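# Test four duct dampers and set working ones' sliders green

## Task

Four duct dampers stand on the table, each behind its own status slider; some have a blade that has slipped off its shaft and jammed, which cannot be seen from outside. Find out which dampers work. For each working one, slide its status cover fully to the other end so the slider reads green; every faulty one must still read red. Every damper must still stand behind its own slider. A slider only counts if it stays in place without the robot holding it. When finished, release everything and move the grippers away.

## Robot and tools

Robot: two UFACTORY xArm 850 style arms, each with a six-joint arm and a parallel two-finger gripper. They are named left_arm and right_arm; left_arm stands on the +y side. Those names do not match the left or right of any camera picture.

Frames: one shared scene frame. Origin on the table surface between the arms, +x out across the table, +z up. Arm bases (URDF root) sit at left_arm (-0.028, +0.301, 0) m, quat_wxyz (+1.000, 0, 0, -0.002), and right_arm (+0.032, -0.378, 0) m, quat_wxyz (+1.000, 0, 0, +0.020). Gripper fingers extend along the gripper's +z axis and close along its y axis. The reported end_effector_position is the pinch point between closed pads, roughly 2 cm short of the fingertips; closing pushes the tips about 10 mm further along +z. Reported hand positions drift from the truth, more so at full reach.

execute_actions: argument "actions" is a list holding at most one item, plus an optional boolean "pictures" (pictures come by default). An empty list only reports the current state. A motion item is {"rows": [...], "steps": n}: rows holds 1 to 15 rows, steps is 1 to 15 (default 15), and each step lasts 1/30 s. Row k is used on step k; if rows run out, the last one repeats. A wait item is {"steps": n} with n up to 300 and no rows; it counts from the previous result, and your reply time uses some of it. A refused call moves nothing.

Each row is one flat list of 14 numbers covering both arms, always all 14 even if one arm stays still: left_arm waist, shoulder, elbow, forearm roll, wrist pitch, wrist roll, gripper opening, then right_arm in the same seven-value order. The six joint values are absolute target angles in radians, in the same convention as the Joint positions line, not offsets. Stated ranges: waist -6.283 to 6.283, shoulder -2.304 to 2.304, elbow -4.224 to 0.061, forearm roll -6.283 to 6.283, wrist pitch -2.164 to 2.164, wrist roll -6.283 to 6.283. Real ends may differ by up to 0.010 rad. A target more than 0.010 rad beyond a stated end, and further out than the current reading, gets the call refused; a target past the real end is clipped, and a "joint sent to its limit" line may follow (possibly about an earlier action). Opening is an absolute value from -1 (closed) to +1 (fully open, 0.084 m pad gap).

Motion limits: target speed per joint tops out at 3.14 rad/s after a 0.16 s ramp, and all joints of an arm are timed to arrive together. Each step's target stays within 0.623 rad of the measured angle, and is scaled back if it would put the gripper more than 70 mm from where it is now. So big moves need several calls. Between calls the arms keep heading to the last row sent, until motion has essentially stopped or a step is HELD.

Result lines: per-arm pose (position m, quat_wxyz) and linear/angular velocity in the scene frame; Joint positions and Joint velocities, six joints then pad gap in m; joint torques (whole drive output, with per-unit offset, scale and noise, nonzero even in free air); grip_measured, the measured opening on the command scale. "joint command not followed" means the clearance check altered or blocked targets on some steps; HELD marks steps where your row was partly or fully not sent. MOTOR HOT warns from 65 °C; at 80 °C an OVER-TEMPERATURE FAULT brakes that arm until it cools. Holding loads heats motors.

Gripping: command an opening well below grip_measured to hold; the lower, the harder the squeeze (about 24 N per pad max, for objects up to ~6 cm). Fast closing can overshoot force. Resending grip_measured still gives a light hold on narrow parts.

zoom_image: "camera" is cam_left_wrist or cam_right_wrist; "region" is [x0, y0, x1, y1] in pixels of that camera's last full image (672x504, origin top-left), no larger than 504 by 504. It returns an enlarged crop.

Cameras: each gripper carries one; cam_left_wrist and cam_right_wrist pictures arrive in that order. Calibration (OpenCV pinhole plus radial model): cam_left_wrist K=[[605.065, 0, 334.496], [0, 605.065, 250.958], [0, 0, 1]], fovy 45.222; cam_right_wrist K=[[683.882, 0, 336.067], [0, 683.882, 252.915], [0, 0, 1]], fovy 40.456. Their poses follow the arm joints and carry small errors (about 0.5 degrees, 2.5 mm, 0.5 percent focal).

read_manual: optional "section" (only "licences"); returns licence texts, no motion.

finished_scene: "scene" is the integer number of the scene being closed. It is final and reports success; the goal must already hold steadily. Replying with no tool call ends everything.

Workflow: look, locate dampers and sliders, probe each damper to tell working from jammed, push the sliders of working ones fully to green, leave faulty ones red, then open grippers and retreat before finishing.

Avoid: knocking anything off the table (failure), arms colliding or pushing each other, hard shoves, slams, drops. Contact torque reaching a joint's load limit (N m: waist 52.2, shoulder 52.2, elbow 43.5, forearm roll 23.4, wrist pitch 16.5, wrist roll 16.5, held weight included) triggers a TORQUE FAULT: the arm backs off, freezes 10 s, and drops the rest of the call. Any stop is costly; fewer, smoother, less effortful motions are better.

Each tool is called after ">>>" as a command line: name --argument value for each argument, lists and objects as JSON in quotes; but a table of rows of numbers goes row by row, as --pt "numbers of a row", without its own name.

## Session

>>> execute_actions --actions '[]'

Scene clock: 0.00 s of 6600.00 s.
left_arm: end_effector_position=(-0.1600, +0.8315, +0.2764) grip_measured=+1.00 end_effector_quat_wxyz=(+0.726, +0.138, +0.665, -0.109) end_effector_velocity=(-0.000, -0.000, +0.000) end_effector_angular_velocity=(-0.001, +0.000, -0.000) | right_arm: end_effector_position=(+0.5972, -0.1733, +0.2687) grip_measured=+1.00 end_effector_quat_wxyz=(-0.004, -0.112, +0.915, +0.388) end_effector_velocity=(+0.000, +0.000, +0.000) end_effector_angular_velocity=(+0.000, -0.001, +0.000)
Joint positions: left_arm=[ 2.105 -1.131 -1.715 -0.81  -2.083 -0.357  0.084] | right_arm=[ 0.014 -0.578 -1.222  0.993 -1.017  2.238  0.084]
Joint velocities: left_arm=[ 0.     0.     0.     0.    -0.    -0.001 -0.   ] | right_arm=[ 0.     0.001 -0.    -0.     0.     0.     0.   ]
Joint torques (N m, as the arm reports them, + toward a larger angle): no reading

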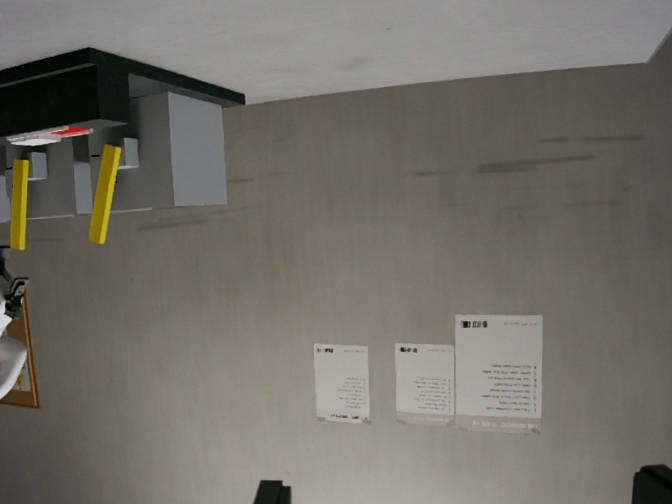

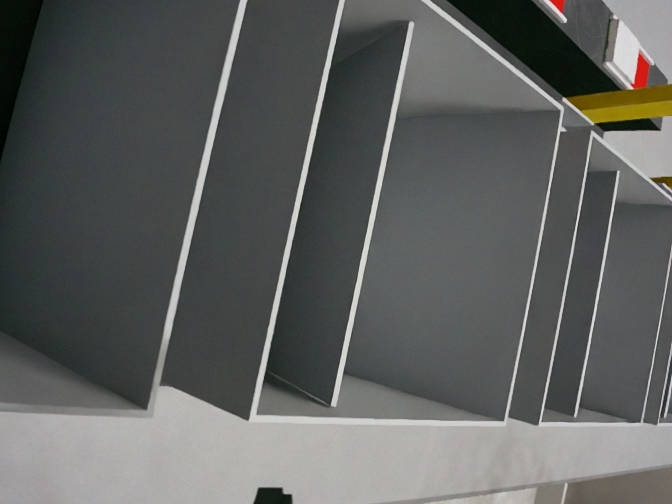

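>>> zoom_image --camera "cam_left_wrist" --region '[300, 300, 560, 450]'

>>> zoom_image --camera "cam_left_wrist" --region '[0, 30, 280, 270]'

>>> zoom_image --camera "cam_right_wrist" --region '[472, 0, 672, 220]'

Region (300, 300, 560, 450) of cam_left_wrist's 672x504 image, scaled by 1.938, with more detail than that image has; it fills the top 291 rows of this view, and the rest is white.

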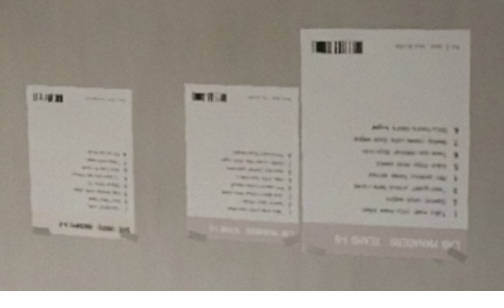

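Region (0, 30, 280, 270) of cam_left_wrist's 672x504 image, scaled by 1.800, with more detail than that image has; it fills the top 432 rows of this view, and the rest is white.

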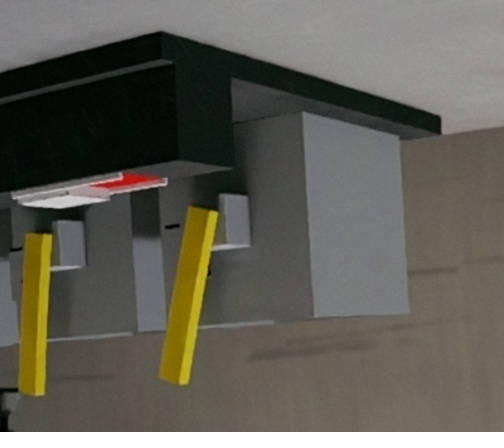

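Region (472, 0, 672, 220) of cam_right_wrist's 672x504 image, scaled by 2.291, with more detail than that image has; it fills the left 458 columns of this view, and the rest is white.

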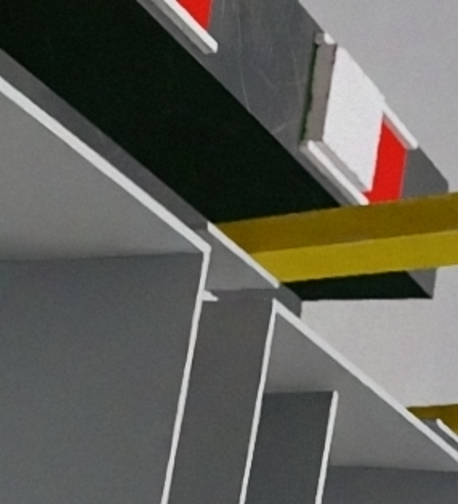

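>>> execute_actions --actions '[{"rows": [[-0.5, 0.883, -0.323, 0, -0.596, -0.3, 1, 0.7375, -0.19, -1.806, 0, -1.616, 0.7775, 1]], "steps": 15}]' --pictures false

>>> execute_actions --actions '[{"steps": 45}]'

Scene clock: 73.87 s of 6600.00 s.
left_arm: end_effector_position=(+0.0181, +0.7299, +0.2820) grip_measured=+1.00 end_effector_quat_wxyz=(+0.469, +0.366, +0.756, -0.273) end_effector_velocity=(+0.323, -0.324, +0.004) end_effector_angular_velocity=(+0.886, +0.884, -1.519) | right_arm: end_effector_position=(+0.5247, -0.0465, +0.4427) grip_measured=+1.00 end_effector_quat_wxyz=(+0.036, -0.562, +0.762, +0.321) end_effector_velocity=(-0.255, +0.189, +0.363) end_effector_angular_velocity=(-0.140, -1.146, +2.200)
Joint positions: left_arm=[ 1.702 -0.726 -1.309 -0.424 -1.676 -0.328  0.084] | right_arm=[ 0.303 -0.418 -1.463  0.682 -1.264  1.926  0.084]
Joint velocities: left_arm=[-1.065  1.066  1.061  0.805  1.059  0.052 -0.   ] | right_arm=[ 0.702  0.368 -0.552 -0.921 -0.566 -0.919 -0.   ]
Joint torques (N m, as the arm reports them, + toward a larger angle): left_arm=[ -2.56  48.28 -13.57  -2.18  -2.02  -0.39] | right_arm=[  1.18  22.06 -24.77  -1.4   -0.77  -0.53]
Steps of this call (steps 1 to 90: nothing new was sent; then 70.37 s passed at rest; steps 91 to 105: all 15 steps of this action). Readings (joint positions):
91: left_arm=[2.105 -1.131 -1.715 -0.810 -2.083 -0.357] | right_arm=[0.014 -0.578 -1.222 0.993 -1.017 2.238]
92: left_arm=[2.102 -1.127 -1.710 -0.806 -2.078 -0.357] | right_arm=[0.017 -0.576 -1.225 0.989 -1.021 2.233]
94: left_arm=[2.059 -1.084 -1.662 -0.759 -2.030 -0.352] | right_arm=[0.055 -0.554 -1.259 0.949 -1.059 2.194]
98: left_arm=[1.936 -0.960 -1.542 -0.638 -1.910 -0.342] | right_arm=[0.142 -0.503 -1.336 0.864 -1.134 2.109]
105: the state above

Scene clock: 75.37 s of 6600.00 s.
left_arm: end_effector_position=(+0.2307, +0.1690, +0.3978) grip_measured=+1.00 end_effector_quat_wxyz=(+0.112, +0.952, -0.082, +0.273) end_effector_velocity=(-0.087, -0.158, +0.035) end_effector_angular_velocity=(-0.082, -0.207, -0.642) | right_arm: end_effector_position=(+0.3833, -0.0326, +0.6716) grip_measured=+1.00 end_effector_quat_wxyz=(+0.000, +1.000, -0.000, -0.000) end_effector_velocity=(-0.000, -0.000, +0.000) end_effector_angular_velocity=(+0.001, -0.001, -0.000)
Joint positions: left_arm=[-0.468  0.873 -0.326 -0.001 -0.6   -0.3    0.084] | right_arm=[ 0.737 -0.19  -1.806  0.    -1.616  0.778  0.084]
Joint velocities: left_arm=[-0.632  0.208  0.06   0.022  0.073  0.002  0.   ] | right_arm=[ 0.     0.001 -0.    -0.     0.     0.     0.   ]
Joint torques (N m, as the arm reports them, + toward a larger angle): left_arm=[ 21.87 -23.33 -21.65  -0.21   0.39  -0.35] | right_arm=[ -1.49  20.68 -21.5   -1.46  -0.2   -0.08]
Steps of this call (steps 1 to 45: the robot went on to your last target). Readings (joint positions):
1: left_arm=[1.666 -0.690 -1.273 -0.398 -1.640 -0.326] | right_arm=[0.326 -0.406 -1.482 0.650 -1.283 1.895]
2: left_arm=[1.630 -0.654 -1.236 -0.373 -1.604 -0.325] | right_arm=[0.350 -0.393 -1.500 0.617 -1.302 1.861]
4: left_arm=[1.555 -0.579 -1.162 -0.326 -1.529 -0.322] | right_arm=[0.398 -0.368 -1.538 0.543 -1.341 1.787]
8: left_arm=[1.399 -0.423 -1.006 -0.246 -1.373 -0.316] | right_arm=[0.493 -0.318 -1.613 0.391 -1.418 1.609]
45: the state above
camera_calibration (this result's frames):
cam_left_wrist: T_world_to_cam=[[-0.225519, -0.958293, 0.175541, 0.176832], [-0.840521, 0.100274, -0.532419, 0.457002], [0.492612, -0.267617, -0.828079, 0.393916], [0, 0, 0, 1]] pos_world=[0.229951, 0.22905, 0.538469]
cam_right_wrist: T_world_to_cam=[[-0.0116208, -0.999926, -0.00346053, 0.00719872], [-0.999782, 0.0115589, 0.0174144, 0.43258], [-0.0173731, 0.00366214, -0.999842, 0.812986], [0, 0, 0, 1]] pos_world=[0.446693, -0.000779216, 0.805349]

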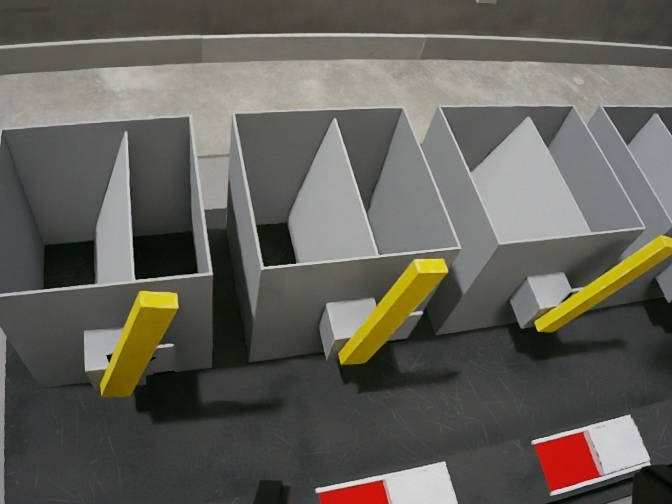

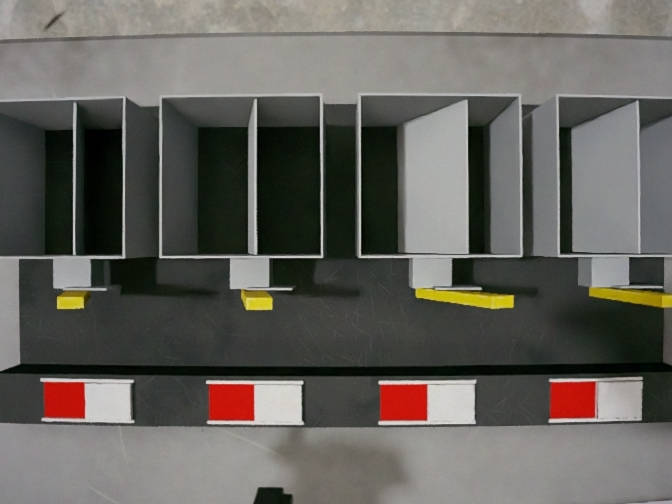

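>>> zoom_image --camera "cam_right_wrist" --region '[150, 230, 530, 440]'

>>> zoom_image --camera "cam_left_wrist" --region '[60, 240, 460, 504]'

Region (150, 230, 530, 440) of cam_right_wrist's 672x504 image, scaled by 1.326, with more detail than that image has; it fills the top 279 rows of this view, and the rest is white.

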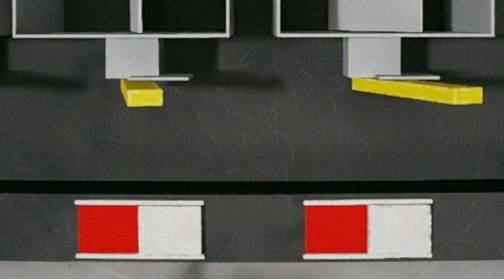

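Region (60, 240, 460, 504) of cam_left_wrist's 672x504 image, scaled by 1.260, with more detail than that image has; it fills the top 333 rows of this view, and the rest is white.

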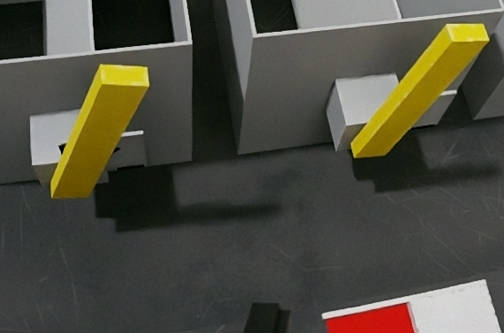

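>>> zoom_image --camera "cam_left_wrist" --region '[70, 280, 230, 410]'

>>> zoom_image --camera "cam_right_wrist" --region '[195, 365, 315, 435]'

>>> zoom_image --camera "cam_left_wrist" --region '[520, 400, 672, 504]'

Region (70, 280, 230, 410) of cam_left_wrist's 672x504 image, scaled by 3.150, with more detail than that image has; it fills the top 410 rows of this view, and the rest is white.

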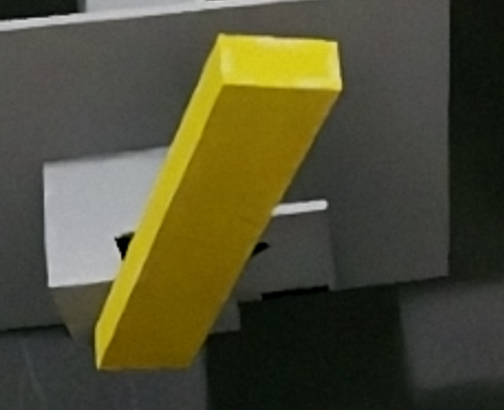

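Region (195, 365, 315, 435) of cam_right_wrist's 672x504 image, scaled by 4.200, with more detail than that image has; it fills the top 294 rows of this view, and the rest is white.

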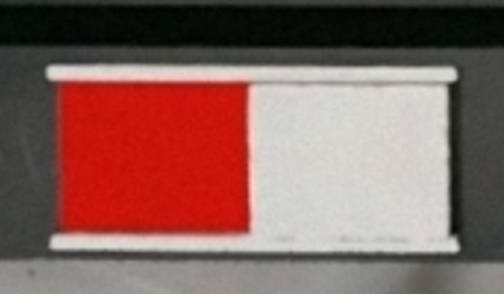

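Region (520, 400, 672, 504) of cam_left_wrist's 672x504 image, scaled by 3.316, with more detail than that image has; it fills the top 345 rows of this view, and the rest is white.

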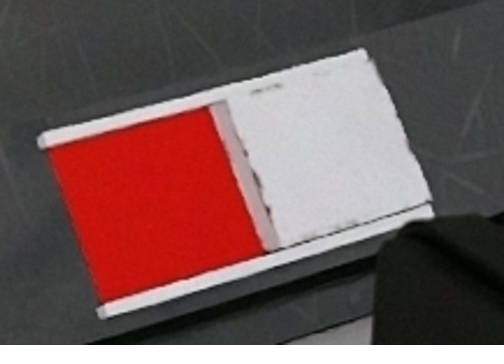

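>>> execute_actions --actions '[]'

Scene clock: 106.67 s of 6600.00 s.
left_arm: end_effector_position=(+0.2262, +0.1611, +0.3993) grip_measured=+1.00 end_effector_quat_wxyz=(+0.117, +0.949, -0.097, +0.276) end_effector_velocity=(+0.000, -0.000, -0.000) end_effector_angular_velocity=(-0.001, -0.000, +0.001) | right_arm: end_effector_position=(+0.3833, -0.0326, +0.6716) grip_measured=+1.00 end_effector_quat_wxyz=(+0.000, +1.000, -0.000, +0.000) end_effector_velocity=(-0.000, +0.000, +0.000) end_effector_angular_velocity=(+0.000, -0.000, -0.000)
Joint positions: left_arm=[-0.5    0.883 -0.323 -0.    -0.596 -0.3    0.084] | right_arm=[ 0.737 -0.19  -1.806 -0.    -1.616  0.778  0.084]
Joint velocities: left_arm=[ 0.    -0.     0.     0.     0.001 -0.001 -0.   ] | right_arm=[0. 0. 0. 0. 0. 0. 0.]
Joint torques (N m, as the arm reports them, + toward a larger angle): left_arm=[ -4.3   -7.38 -20.85  -0.51   0.67  -0.26] | right_arm=[  0.99  18.13 -23.31  -1.29   0.09  -0.39]
Steps of this call (steps 1 to 30: the robot went on to your last target; steps 31 to 90: nothing new was sent; then 28.30 s passed at rest). Readings (joint positions):
1: left_arm=[-0.483 0.878 -0.325 -0.001 -0.598 -0.300] | right_arm=[0.737 -0.190 -1.806 0.000 -1.616 0.778]
2: left_arm=[-0.490 0.880 -0.324 -0.000 -0.597 -0.300] | right_arm=[0.737 -0.190 -1.806 0.000 -1.616 0.778]
4: left_arm=[-0.496 0.881 -0.323 -0.000 -0.597 -0.300] | right_arm=[0.737 -0.190 -1.806 0.000 -1.616 0.778]
8: left_arm=[-0.498 0.882 -0.323 -0.000 -0.596 -0.300] | right_arm=[0.737 -0.190 -1.806 0.000 -1.616 0.778]
90: the state above
All arms were judged still, so your last target was given up. Only a new action makes them travel on or press farther. Fingers that are still opening or closing keep moving.
camera_calibration (this result's frames):
cam_left_wrist: T_world_to_cam=[[-0.258195, -0.949752, 0.176937, 0.173423], [-0.831404, 0.125162, -0.541389, 0.452402], [0.492039, -0.28689, -0.821944, 0.39605], [0, 0, 0, 1]] pos_world=[0.226034, 0.221708, 0.539771]
cam_right_wrist: T_world_to_cam=[[-0.0115956, -0.999927, -0.00347423, 0.0071979], [-0.999782, 0.0115335, 0.017388, 0.432591], [-0.0173467, 0.0036751, -0.999843, 0.812991], [0, 0, 0, 1]] pos_world=[0.446683, -0.000779753, 0.805366]

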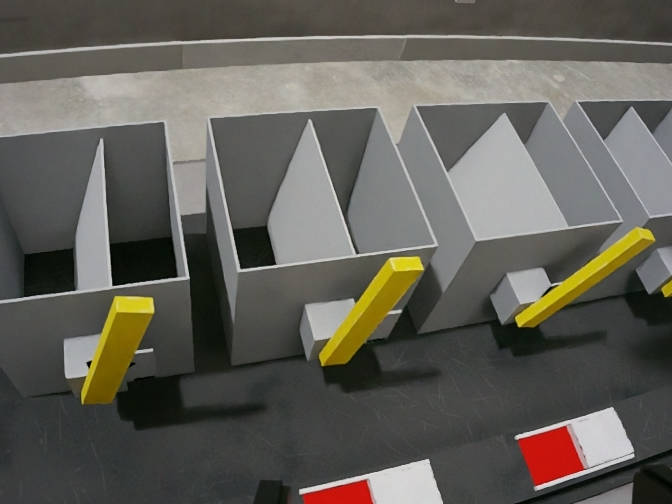

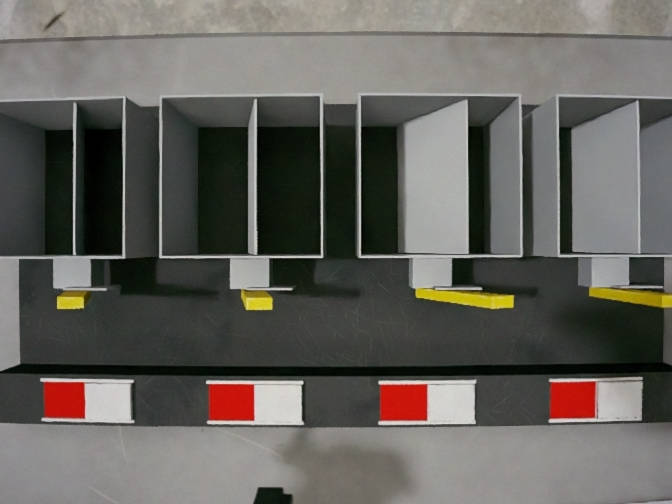

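>>> zoom_image --camera "cam_right_wrist" --region '[150, 240, 340, 320]'

>>> zoom_image --camera "cam_left_wrist" --region '[220, 230, 450, 380]'

>>> zoom_image --camera "cam_left_wrist" --region '[500, 395, 650, 504]'

>>> zoom_image --camera "cam_right_wrist" --region '[365, 360, 490, 435]'

Region (150, 240, 340, 320) of cam_right_wrist's 672x504 image, scaled by 2.653, with more detail than that image has; it fills the top 212 rows of this view, and the rest is white.

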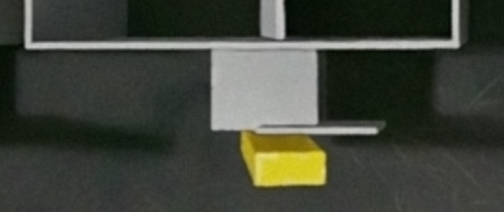

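Region (220, 230, 450, 380) of cam_left_wrist's 672x504 image, scaled by 2.191, with more detail than that image has; it fills the top 329 rows of this view, and the rest is white.

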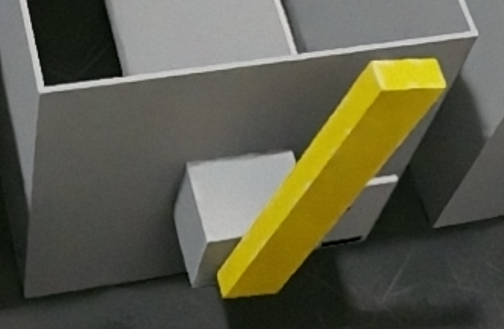

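Region (500, 395, 650, 504) of cam_left_wrist's 672x504 image, scaled by 3.360, with more detail than that image has; it fills the top 366 rows of this view, and the rest is white.

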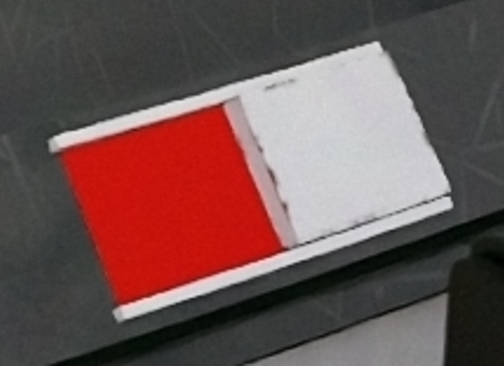

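Region (365, 360, 490, 435) of cam_right_wrist's 672x504 image, scaled by 4.032, with more detail than that image has; it fills the top 302 rows of this view, and the rest is white.

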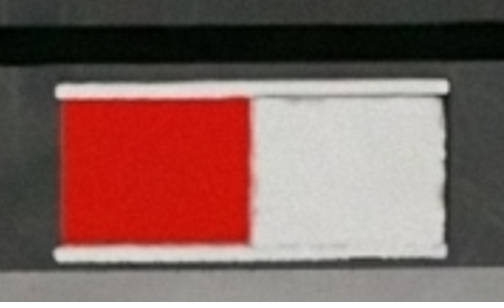

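>>> execute_actions --actions '[{"rows": [[0.0446, -0.0462, -0.7971, 0, -0.7509, 0.0407, -1, 0.7017, -0.2095, -0.9805, 0, -0.7710, 0.7417, -1]], "steps": 15}]' --pictures false

>>> execute_actions --actions '[{"steps": 30}]'

Scene clock: 227.17 s of 6600.00 s.
left_arm: end_effector_position=(+0.3563, +0.2628, +0.3642) grip_measured=-1.00 end_effector_quat_wxyz=(+0.008, +0.994, -0.026, +0.104) end_effector_velocity=(+0.219, +0.264, -0.295) end_effector_angular_velocity=(+0.204, +1.087, +0.287) | right_arm: end_effector_position=(+0.4156, -0.0163, +0.4653) grip_measured=-1.00 end_effector_quat_wxyz=(+0.002, +1.000, -0.000, -0.002) end_effector_velocity=(-0.005, -0.037, -0.498) end_effector_angular_velocity=(+0.007, -0.007, -0.000)
Joint positions: left_arm=[-0.096  0.244 -0.675  0.    -0.711 -0.047  0.   ] | right_arm=[ 0.717 -0.202 -1.353 -0.    -1.157  0.757  0.   ]
Joint velocities: left_arm=[ 0.738 -1.531 -0.64  -0.    -0.211  0.461  0.   ] | right_arm=[-0.043 -0.023  1.079 -0.     1.111 -0.043  0.   ]
Joint torques (N m, as the arm reports them, + toward a larger angle): left_arm=[ -4.55  17.92 -18.21  -0.65  -0.19  -0.27] | right_arm=[  1.64  24.37 -26.72  -2.57  -0.44  -0.36]
Steps of this call (steps 1 to 90: nothing new was sent; then 117.00 s passed at rest; steps 91 to 105: all 15 steps of this action). Readings (joint positions):
91: left_arm=[-0.500 0.883 -0.323 -0.000 -0.596 -0.300] | right_arm=[0.737 -0.190 -1.806 0.000 -1.616 0.777]
92: left_arm=[-0.496 0.879 -0.326 -0.000 -0.598 -0.297] | right_arm=[0.737 -0.190 -1.802 0.000 -1.611 0.777]
94: left_arm=[-0.452 0.830 -0.364 -0.000 -0.611 -0.268] | right_arm=[0.735 -0.189 -1.755 0.000 -1.561 0.774]
98: left_arm=[-0.291 0.625 -0.506 0.000 -0.655 -0.170] | right_arm=[0.727 -0.196 -1.606 0.000 -1.415 0.767]
105: the state above

Scene clock: 228.17 s of 6600.00 s.
left_arm: end_effector_position=(+0.3901, +0.3182, +0.3000) grip_measured=-1.00 end_effector_quat_wxyz=(+0.000, +1.000, +0.000, +0.000) end_effector_velocity=(+0.000, +0.000, -0.000) end_effector_angular_velocity=(-0.000, -0.001, -0.002) | right_arm: end_effector_position=(+0.3904, -0.0500, +0.3000) grip_measured=-1.00 end_effector_quat_wxyz=(-0.000, +1.000, -0.000, +0.000) end_effector_velocity=(-0.000, -0.000, -0.001) end_effector_angular_velocity=(-0.001, +0.001, +0.000)
Joint positions: left_arm=[ 0.045 -0.046 -0.797 -0.    -0.751  0.041  0.   ] | right_arm=[ 0.702 -0.209 -0.981  0.    -0.771  0.742  0.   ]
Joint velocities: left_arm=[ 0.    -0.     0.001 -0.     0.001  0.002  0.   ] | right_arm=[-0.    -0.     0.001 -0.     0.    -0.     0.   ]
Joint torques (N m, as the arm reports them, + toward a larger angle): left_arm=[ -4.36  25.85 -18.88  -0.79  -0.34  -0.29] | right_arm=[ -1.72  23.9  -23.25  -2.84  -0.01  -0.18]
Steps of this call (steps 1 to 30: the robot went on to your last target). Readings (joint positions):
1: left_arm=[-0.071 0.193 -0.697 0.000 -0.718 -0.032] | right_arm=[0.715 -0.203 -1.317 -0.000 -1.120 0.755]
2: left_arm=[-0.047 0.143 -0.717 0.000 -0.725 -0.017] | right_arm=[0.714 -0.203 -1.281 -0.000 -1.083 0.754]
4: left_arm=[-0.001 0.048 -0.757 0.000 -0.738 0.012] | right_arm=[0.711 -0.205 -1.209 -0.000 -1.008 0.751]
8: left_arm=[0.041 -0.040 -0.792 0.000 -0.750 0.038] | right_arm=[0.705 -0.208 -1.065 -0.000 -0.858 0.745]
30: the state above
All arms were judged still, so your last target was given up. Only a new action makes them travel on or press farther. Fingers that are still opening or closing keep moving.
camera_calibration (this result's frames):
cam_left_wrist: T_world_to_cam=[[-0.00375274, -0.999922, 0.0118776, 0.348788], [-0.999961, 0.00384712, 0.00793277, 0.45473], [-0.00797785, -0.0118474, -0.999898, 0.439785], [0, 0, 0, 1]] pos_world=[0.45953, 0.352222, 0.43199]
cam_right_wrist: T_world_to_cam=[[-0.0115918, -0.999927, -0.00354926, -0.0114021], [-0.999784, 0.0115287, 0.017301, 0.44636], [-0.0172589, 0.00374904, -0.999844, 0.44165], [0, 0, 0, 1]] pos_world=[0.453754, -0.018203, 0.433818]

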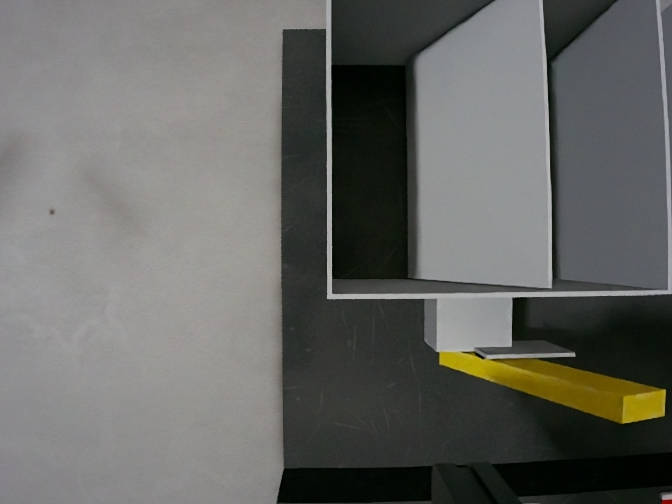

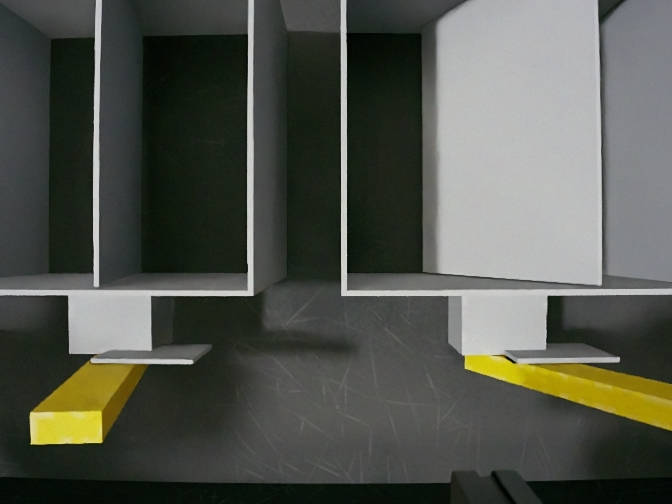

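>>> execute_actions --actions '[{"rows": [[-0.0266, -0.2138, -0.7197, 0, -0.5059, -0.0305, -1, 0.6468, -0.3128, -0.8485, 0, -0.5357, 0.6868, -1]], "steps": 15}]'

>>> execute_actions --actions '[{"rows": [[-0.0313,-0.2148,-0.7199,0,-0.5051,-0.0353,-1,0.6431,-0.3107,-0.8447,0,-0.5340,0.6831,-1],[-0.0361,-0.2158,-0.7201,0,-0.5043,-0.0401,-1,0.6395,-0.3086,-0.8408,0,-0.5322,0.6795,-1],[-0.0408,-0.2168,-0.7202,0,-0.5035,-0.0448,-1,0.6358,-0.3065,-0.8370,0,-0.5305,0.6758,-1],[-0.0456,-0.2178,-0.7204,0,-0.5027,-0.0496,-1,0.6322,-0.3044,-0.8331,0,-0.5287,0.6722,-1],[-0.0503,-0.2188,-0.7206,0,-0.5019,-0.0543,-1,0.6285,-0.3023,-0.8293,0,-0.5270,0.6685,-1],[-0.0551,-0.2197,-0.7208,0,-0.5011,-0.0591,-1,0.6248,-0.3002,-0.8254,0,-0.5253,0.6648,-1],[-0.0598,-0.2207,-0.7210,0,-0.5003,-0.0638,-1,0.6212,-0.2981,-0.8216,0,-0.5235,0.6612,-1],[-0.0645,-0.2217,-0.7212,0,-0.4994,-0.0685,-1,0.6175,-0.2959,-0.8177,0,-0.5218,0.6575,-1],[-0.0693,-0.2227,-0.7213,0,-0.4986,-0.0733,-1,0.6139,-0.2938,-0.8139,0,-0.5200,0.6539,-1],[-0.0740,-0.2237,-0.7215,0,-0.4978,-0.0780,-1,0.6102,-0.2917,-0.8100,0,-0.5183,0.6502,-1],[-0.0788,-0.2247,-0.7217,0,-0.4970,-0.0828,-1,0.6065,-0.2896,-0.8062,0,-0.5166,0.6465,-1],[-0.0835,-0.2257,-0.7219,0,-0.4962,-0.0875,-1,0.6029,-0.2875,-0.8023,0,-0.5148,0.6429,-1],[-0.0883,-0.2267,-0.7221,0,-0.4954,-0.0923,-1,0.5992,-0.2854,-0.7985,0,-0.5131,0.6392,-1],[-0.0930,-0.2277,-0.7223,0,-0.4946,-0.0970,-1,0.5956,-0.2833,-0.7946,0,-0.5113,0.6356,-1],[-0.0977,-0.2287,-0.7224,0,-0.4938,-0.1017,-1,0.5919,-0.2812,-0.7908,0,-0.5096,0.6319,-1]], "steps": 15}]' --pictures false

>>> execute_actions --actions '[{"steps": 10}]'

Scene clock: 305.60 s of 6600.00 s.
left_arm: end_effector_position=(+0.3929, +0.2886, +0.2017) grip_measured=-1.00 end_effector_quat_wxyz=(+0.000, +1.000, +0.000, +0.001) end_effector_velocity=(+0.001, -0.001, -0.002) end_effector_angular_velocity=(-0.000, -0.004, -0.001) | right_arm: end_effector_position=(+0.3935, -0.0817, +0.2017) grip_measured=-1.00 end_effector_quat_wxyz=(-0.000, +1.000, -0.000, +0.001) end_effector_velocity=(+0.001, -0.000, -0.003) end_effector_angular_velocity=(+0.003, -0.003, +0.000)
Joint positions: left_arm=[-0.026 -0.212 -0.721  0.    -0.507 -0.03   0.   ] | right_arm=[ 0.647 -0.312 -0.85   0.    -0.536  0.687  0.   ]
Joint velocities: left_arm=[-0.002 -0.005  0.002 -0.     0.01  -0.001  0.   ] | right_arm=[-0.001 -0.003  0.003  0.     0.01  -0.002  0.   ]
Joint torques (N m, as the arm reports them, + toward a larger angle): left_arm=[ -4.03  29.61 -16.63  -0.82  -0.39  -0.32] | right_arm=[ -1.94  21.87 -21.37  -2.03  -0.1   -0.15]
Steps of this call (steps 1 to 90: nothing new was sent; then 73.93 s passed at rest; steps 91 to 105: all 15 steps of this action). Readings (joint positions):
91: left_arm=[0.045 -0.046 -0.797 0.000 -0.751 0.041] | right_arm=[0.702 -0.210 -0.980 0.000 -0.771 0.742]
92: left_arm=[0.043 -0.049 -0.796 0.000 -0.746 0.039] | right_arm=[0.701 -0.211 -0.979 0.000 -0.766 0.740]
94: left_arm=[0.029 -0.080 -0.783 0.000 -0.694 0.024] | right_arm=[0.690 -0.231 -0.954 0.000 -0.714 0.729]
98: left_arm=[-0.015 -0.188 -0.731 -0.000 -0.548 -0.018] | right_arm=[0.655 -0.298 -0.868 -0.000 -0.575 0.696]
105: the state above
camera_calibration (this result's frames):
cam_left_wrist: T_world_to_cam=[[-0.00359967, -0.999923, 0.0119159, 0.320233], [-0.999974, 0.00367349, 0.00617905, 0.45885], [-0.00622235, -0.0118933, -0.99991, 0.340497], [0, 0, 0, 1]] pos_world=[0.46211, 0.322572, 0.333815]
cam_right_wrist: T_world_to_cam=[[-0.0114393, -0.999925, -0.00444794, -0.0433228], [-0.999804, 0.0113657, 0.0162379, 0.451668], [-0.0161861, 0.00463282, -0.999858, 0.34319], [0, 0, 0, 1]] pos_world=[0.456638, -0.050043, 0.335614]

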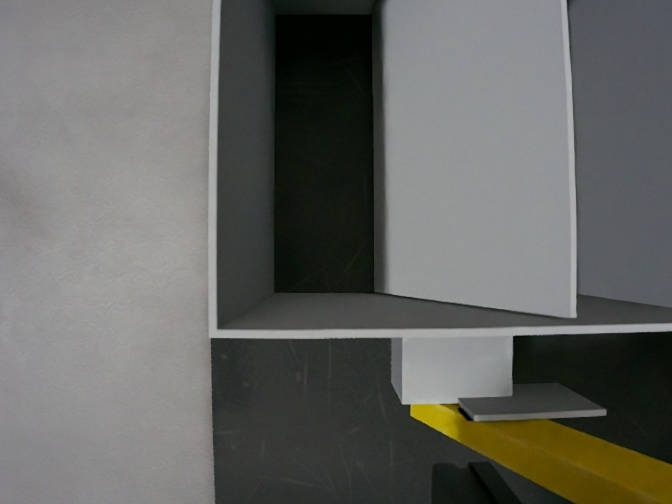

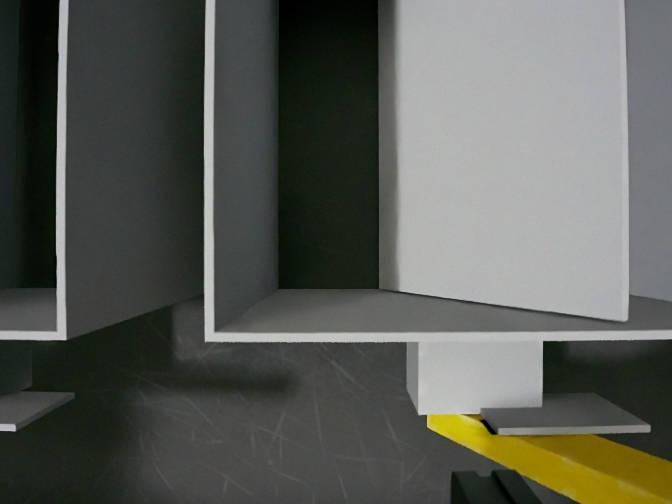

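Scene clock: 306.10 s of 6600.00 s.
left_arm: end_effector_position=(+0.3926, +0.2634, +0.1964) grip_measured=-1.00 end_effector_quat_wxyz=(-0.000, +1.000, +0.000, +0.000) end_effector_velocity=(-0.001, -0.060, -0.011) end_effector_angular_velocity=(-0.000, -0.000, -0.000) | right_arm: end_effector_position=(+0.3935, -0.1086, +0.1966) grip_measured=-1.00 end_effector_quat_wxyz=(-0.000, +1.000, -0.000, +0.000) end_effector_velocity=(+0.001, -0.060, -0.008) end_effector_angular_velocity=(+0.005, -0.007, +0.001)
Joint positions: left_arm=[-0.086 -0.226 -0.722  0.    -0.496 -0.09   0.   ] | right_arm=[ 0.601 -0.286 -0.801  0.    -0.513  0.641  0.   ]
Joint velocities: left_arm=[-0.142 -0.031 -0.006 -0.     0.025 -0.141  0.   ] | right_arm=[-0.108  0.064  0.109  0.     0.054 -0.109  0.   ]
Joint torques (N m, as the arm reports them, + toward a larger angle): left_arm=[ -4.5   27.7  -15.86  -1.11  -0.39  -0.21] | right_arm=[  0.15  21.54 -20.73  -2.57  -0.2   -0.05]
Steps of this call (steps 1 to 15: all 15 steps of this action). Readings (joint positions):
1: left_arm=[-0.026 -0.212 -0.721 0.000 -0.506 -0.030] | right_arm=[0.647 -0.312 -0.850 0.000 -0.536 0.687]
2: left_arm=[-0.028 -0.213 -0.721 0.000 -0.506 -0.032] | right_arm=[0.646 -0.311 -0.848 0.000 -0.535 0.686]
4: left_arm=[-0.035 -0.215 -0.721 0.000 -0.505 -0.039] | right_arm=[0.641 -0.309 -0.842 0.000 -0.533 0.680]
8: left_arm=[-0.053 -0.219 -0.721 0.000 -0.502 -0.057] | right_arm=[0.626 -0.301 -0.827 -0.000 -0.526 0.666]
15: the state above

Scene clock: 306.43 s of 6600.00 s.
left_arm: end_effector_position=(+0.3923, +0.2585, +0.1954) grip_measured=-1.00 end_effector_quat_wxyz=(+0.000, +1.000, +0.000, +0.000) end_effector_velocity=(-0.001, -0.001, -0.001) end_effector_angular_velocity=(-0.000, +0.002, -0.000) | right_arm: end_effector_position=(+0.3932, -0.1138, +0.1956) grip_measured=-1.00 end_effector_quat_wxyz=(-0.000, +1.000, -0.000, +0.000) end_effector_velocity=(-0.001, -0.001, -0.001) end_effector_angular_velocity=(-0.002, +0.002, -0.000)
Joint positions: left_arm=[-0.097 -0.229 -0.722  0.    -0.494 -0.102  0.   ] | right_arm=[ 0.592 -0.281 -0.791  0.    -0.509  0.632  0.   ]
Joint velocities: left_arm=[-0.001 -0.001  0.001 -0.     0.    -0.001  0.   ] | right_arm=[-0.001  0.001  0.002  0.    -0.001 -0.001  0.   ]
Joint torques (N m, as the arm reports them, + toward a larger angle): left_arm=[ -5.35  29.04 -15.8   -1.    -0.42  -0.26] | right_arm=[  0.26  19.75 -19.57  -3.61  -0.83  -0.02]
Steps of this call (steps 1 to 10: the robot went on to your last target). Readings (joint positions):
1: left_arm=[-0.091 -0.227 -0.722 0.000 -0.495 -0.095] | right_arm=[0.597 -0.284 -0.797 0.000 -0.512 0.637]
2: left_arm=[-0.094 -0.228 -0.722 0.000 -0.494 -0.098] | right_arm=[0.595 -0.283 -0.794 0.000 -0.510 0.635]
4: left_arm=[-0.097 -0.228 -0.722 0.000 -0.494 -0.101] | right_arm=[0.593 -0.281 -0.792 0.000 -0.510 0.633]
8: left_arm=[-0.097 -0.229 -0.722 0.000 -0.494 -0.102] | right_arm=[0.592 -0.281 -0.791 0.000 -0.509 0.632]
10: the state above
camera_calibration (this result's frames):
cam_left_wrist: T_world_to_cam=[[-0.00351333, -0.999923, 0.0118749, 0.290182], [-0.999962, 0.00360775, 0.00793957, 0.458094], [-0.0079818, -0.0118466, -0.999898, 0.334447], [0, 0, 0, 1]] pos_world=[0.461766, 0.292469, 0.32733]
cam_right_wrist: T_world_to_cam=[[-0.0114769, -0.999927, -0.00379225, -0.0755599], [-0.999791, 0.0114111, 0.0169551, 0.451698], [-0.0169106, 0.00398605, -0.999849, 0.337391], [0, 0, 0, 1]] pos_world=[0.456442, -0.0820536, 0.329395]

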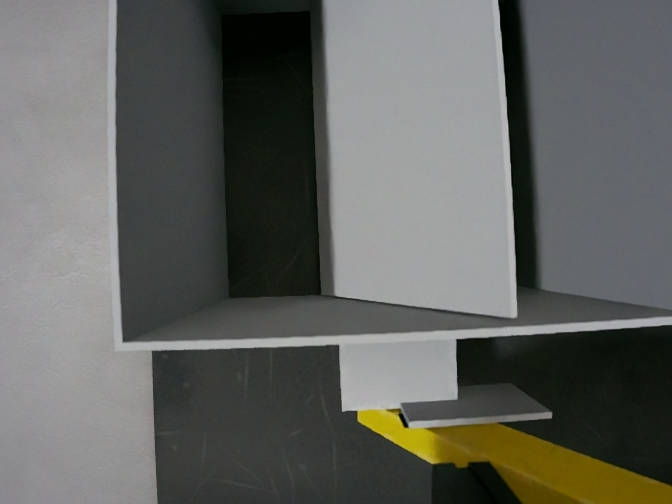

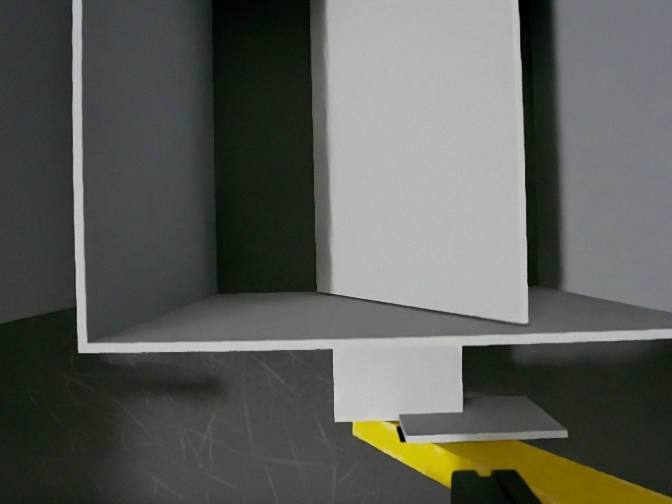

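>>> execute_actions --actions '[{"rows": [[-0.0886, -0.0896, -0.7799, 0, -0.6903, -0.0926, -1, 0.5986, -0.1565, -0.8550, 0, -0.6986, 0.6386, -1]], "steps": 9}]' --pictures false

>>> execute_actions --actions '[{"rows": [[-0.1322, -0.3455, -1.0525, 0, -0.7070, -0.1362, 1, 0.4410, -0.3314, -1.0338, 0, -0.7023, 0.4810, 1]], "steps": 15}]' --pictures false

>>> execute_actions --actions '[{"steps": 12}]'

Scene clock: 426.73 s of 6600.00 s.
left_arm: end_effector_position=(+0.3946, +0.2619, +0.2740) grip_measured=-1.00 end_effector_quat_wxyz=(+0.000, +1.000, +0.000, +0.004) end_effector_velocity=(-0.034, +0.006, +0.034) end_effector_angular_velocity=(+0.009, +0.098, -0.000) | right_arm: end_effector_position=(+0.3949, -0.1090, +0.2738) grip_measured=-1.00 end_effector_quat_wxyz=(-0.002, +1.000, -0.000, +0.002) end_effector_velocity=(-0.025, -0.016, +0.033) end_effector_angular_velocity=(-0.055, +0.072, +0.000)
Joint positions: left_arm=[-0.089 -0.093 -0.781  0.    -0.68  -0.093  0.   ] | right_arm=[ 0.598 -0.159 -0.855  0.    -0.69   0.638  0.   ]
Joint velocities: left_arm=[ 0.007  0.076 -0.006 -0.001 -0.18   0.008  0.   ] | right_arm=[ 0.004  0.065 -0.009 -0.001 -0.165  0.005  0.   ]
Joint torques (N m, as the arm reports them, + toward a larger angle): left_arm=[ -4.98  11.49 -14.73  -0.83  -0.11  -0.33] | right_arm=[  1.26  12.61 -19.29  -2.96   0.11  -0.02]
Steps of this call (steps 1 to 30: the robot went on to your last target; steps 31 to 90: nothing new was sent; then 117.00 s passed at rest; steps 91 to 99: all 9 steps of this action). Readings (joint positions):
91: left_arm=[-0.098 -0.229 -0.722 -0.000 -0.494 -0.102] | right_arm=[0.592 -0.281 -0.791 -0.000 -0.510 0.632]
92: left_arm=[-0.098 -0.226 -0.723 -0.000 -0.499 -0.101] | right_arm=[0.592 -0.279 -0.792 -0.000 -0.515 0.632]
94: left_arm=[-0.095 -0.193 -0.735 -0.000 -0.551 -0.099] | right_arm=[0.594 -0.248 -0.806 -0.000 -0.568 0.634]
98: left_arm=[-0.089 -0.097 -0.779 0.000 -0.672 -0.093] | right_arm=[0.598 -0.163 -0.854 0.000 -0.682 0.638]
99: the state above

Scene clock: 427.23 s of 6600.00 s.
left_arm: end_effector_position=(+0.4896, +0.2305, +0.2605) grip_measured=+0.99 end_effector_quat_wxyz=(+0.000, +1.000, +0.000, +0.000) end_effector_velocity=(+0.004, -0.001, +0.001) end_effector_angular_velocity=(-0.000, -0.002, +0.001) | right_arm: end_effector_position=(+0.4898, -0.1388, +0.2602) grip_measured=+1.00 end_effector_quat_wxyz=(-0.000, +1.000, -0.000, +0.000) end_effector_velocity=(+0.003, -0.001, +0.001) end_effector_angular_velocity=(+0.001, -0.002, +0.001)
Joint positions: left_arm=[-0.132 -0.343 -1.051 -0.    -0.707 -0.136  0.084] | right_arm=[ 0.442 -0.33  -1.033  0.    -0.702  0.481  0.084]
Joint velocities: left_arm=[-0.001 -0.006 -0.011 -0.    -0.002 -0.001  0.02 ] | right_arm=[-0.004 -0.002 -0.005  0.    -0.001 -0.005  0.   ]
Joint torques (N m, as the arm reports them, + toward a larger angle): left_arm=[ -4.22  37.35 -18.5   -0.77  -0.4   -0.29] | right_arm=[ -0.22  24.05 -23.93  -2.42  -0.43  -0.21]
Steps of this call (steps 1 to 15: all 15 steps of this action). Readings (joint positions):
1: left_arm=[-0.089 -0.091 -0.780 0.000 -0.685 -0.093] | right_arm=[0.598 -0.158 -0.855 0.000 -0.694 0.638]
2: left_arm=[-0.090 -0.095 -0.784 -0.000 -0.688 -0.095] | right_arm=[0.595 -0.162 -0.859 0.000 -0.697 0.634]
4: left_arm=[-0.100 -0.140 -0.833 -0.000 -0.693 -0.105] | right_arm=[0.554 -0.207 -0.906 0.000 -0.699 0.591]
8: left_arm=[-0.125 -0.300 -1.003 0.000 -0.702 -0.129] | right_arm=[0.456 -0.315 -1.014 -0.000 -0.700 0.499]
15: the state above

Scene clock: 427.63 s of 6600.00 s.
left_arm: end_effector_position=(+0.4901, +0.2303, +0.2600) grip_measured=+1.00 end_effector_quat_wxyz=(+0.000, +1.000, +0.000, +0.000) end_effector_velocity=(+0.000, +0.000, -0.001) end_effector_angular_velocity=(+0.000, +0.001, +0.000) | right_arm: end_effector_position=(+0.4903, -0.1391, +0.2601) grip_measured=+1.00 end_effector_quat_wxyz=(-0.000, +1.000, -0.000, +0.000) end_effector_velocity=(+0.000, +0.000, -0.000) end_effector_angular_velocity=(+0.000, -0.000, -0.000)
Joint positions: left_arm=[-0.132 -0.345 -1.052 -0.    -0.707 -0.136  0.084] | right_arm=[ 0.441 -0.331 -1.034  0.    -0.702  0.481  0.084]
Joint velocities: left_arm=[ 0.    -0.001 -0.    -0.     0.     0.    -0.   ] | right_arm=[-0.    -0.001 -0.001 -0.     0.001  0.    -0.   ]
Joint torques (N m, as the arm reports them, + toward a larger angle): left_arm=[ -4.08  38.41 -18.55  -0.66  -0.36  -0.27] | right_arm=[  1.24  25.89 -24.4   -1.35  -0.01  -0.16]
Steps of this call (steps 1 to 12: the robot went on to your last target). Readings (joint positions):
1: left_arm=[-0.132 -0.344 -1.051 -0.000 -0.707 -0.136] | right_arm=[0.442 -0.330 -1.033 0.000 -0.702 0.481]
2: left_arm=[-0.132 -0.344 -1.051 -0.000 -0.707 -0.136] | right_arm=[0.442 -0.331 -1.033 0.000 -0.702 0.481]
4: left_arm=[-0.132 -0.344 -1.052 -0.000 -0.707 -0.136] | right_arm=[0.442 -0.331 -1.033 0.000 -0.702 0.481]
8: left_arm=[-0.132 -0.345 -1.052 -0.000 -0.707 -0.136] | right_arm=[0.441 -0.331 -1.034 0.000 -0.702 0.481]
12: the state above
camera_calibration (this result's frames):
cam_left_wrist: T_world_to_cam=[[-0.00361927, -0.999923, 0.0118811, 0.261649], [-0.999961, 0.0037139, 0.00795217, 0.555387], [-0.00799568, -0.0118518, -0.999898, 0.399579], [0, 0, 0, 1]] pos_world=[0.559508, 0.264302, 0.392013]
cam_right_wrist: T_world_to_cam=[[-0.011539, -0.999927, -0.00351224, -0.0994635], [-0.999784, 0.0114766, 0.0173044, 0.547929], [-0.0172629, 0.00371116, -0.999844, 0.403725], [0, 0, 0, 1]] pos_world=[0.553632, -0.107243, 0.393831]

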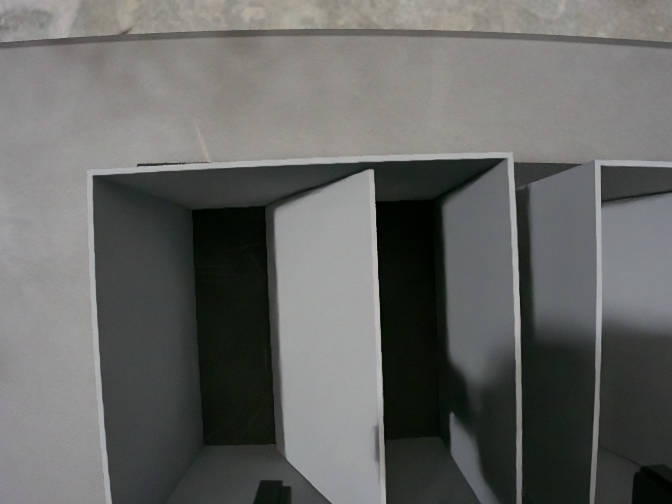

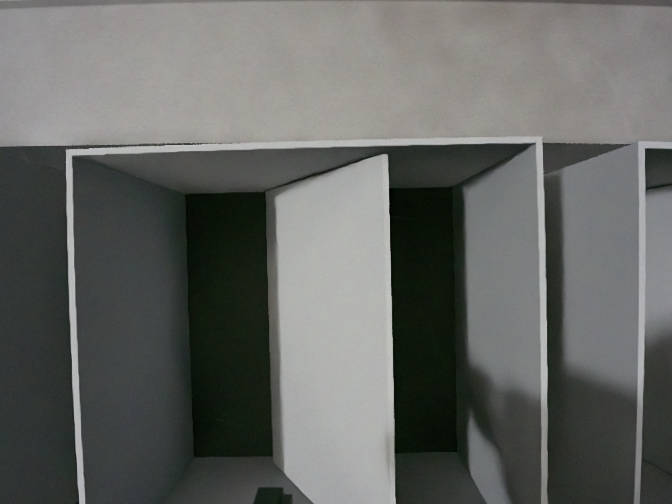

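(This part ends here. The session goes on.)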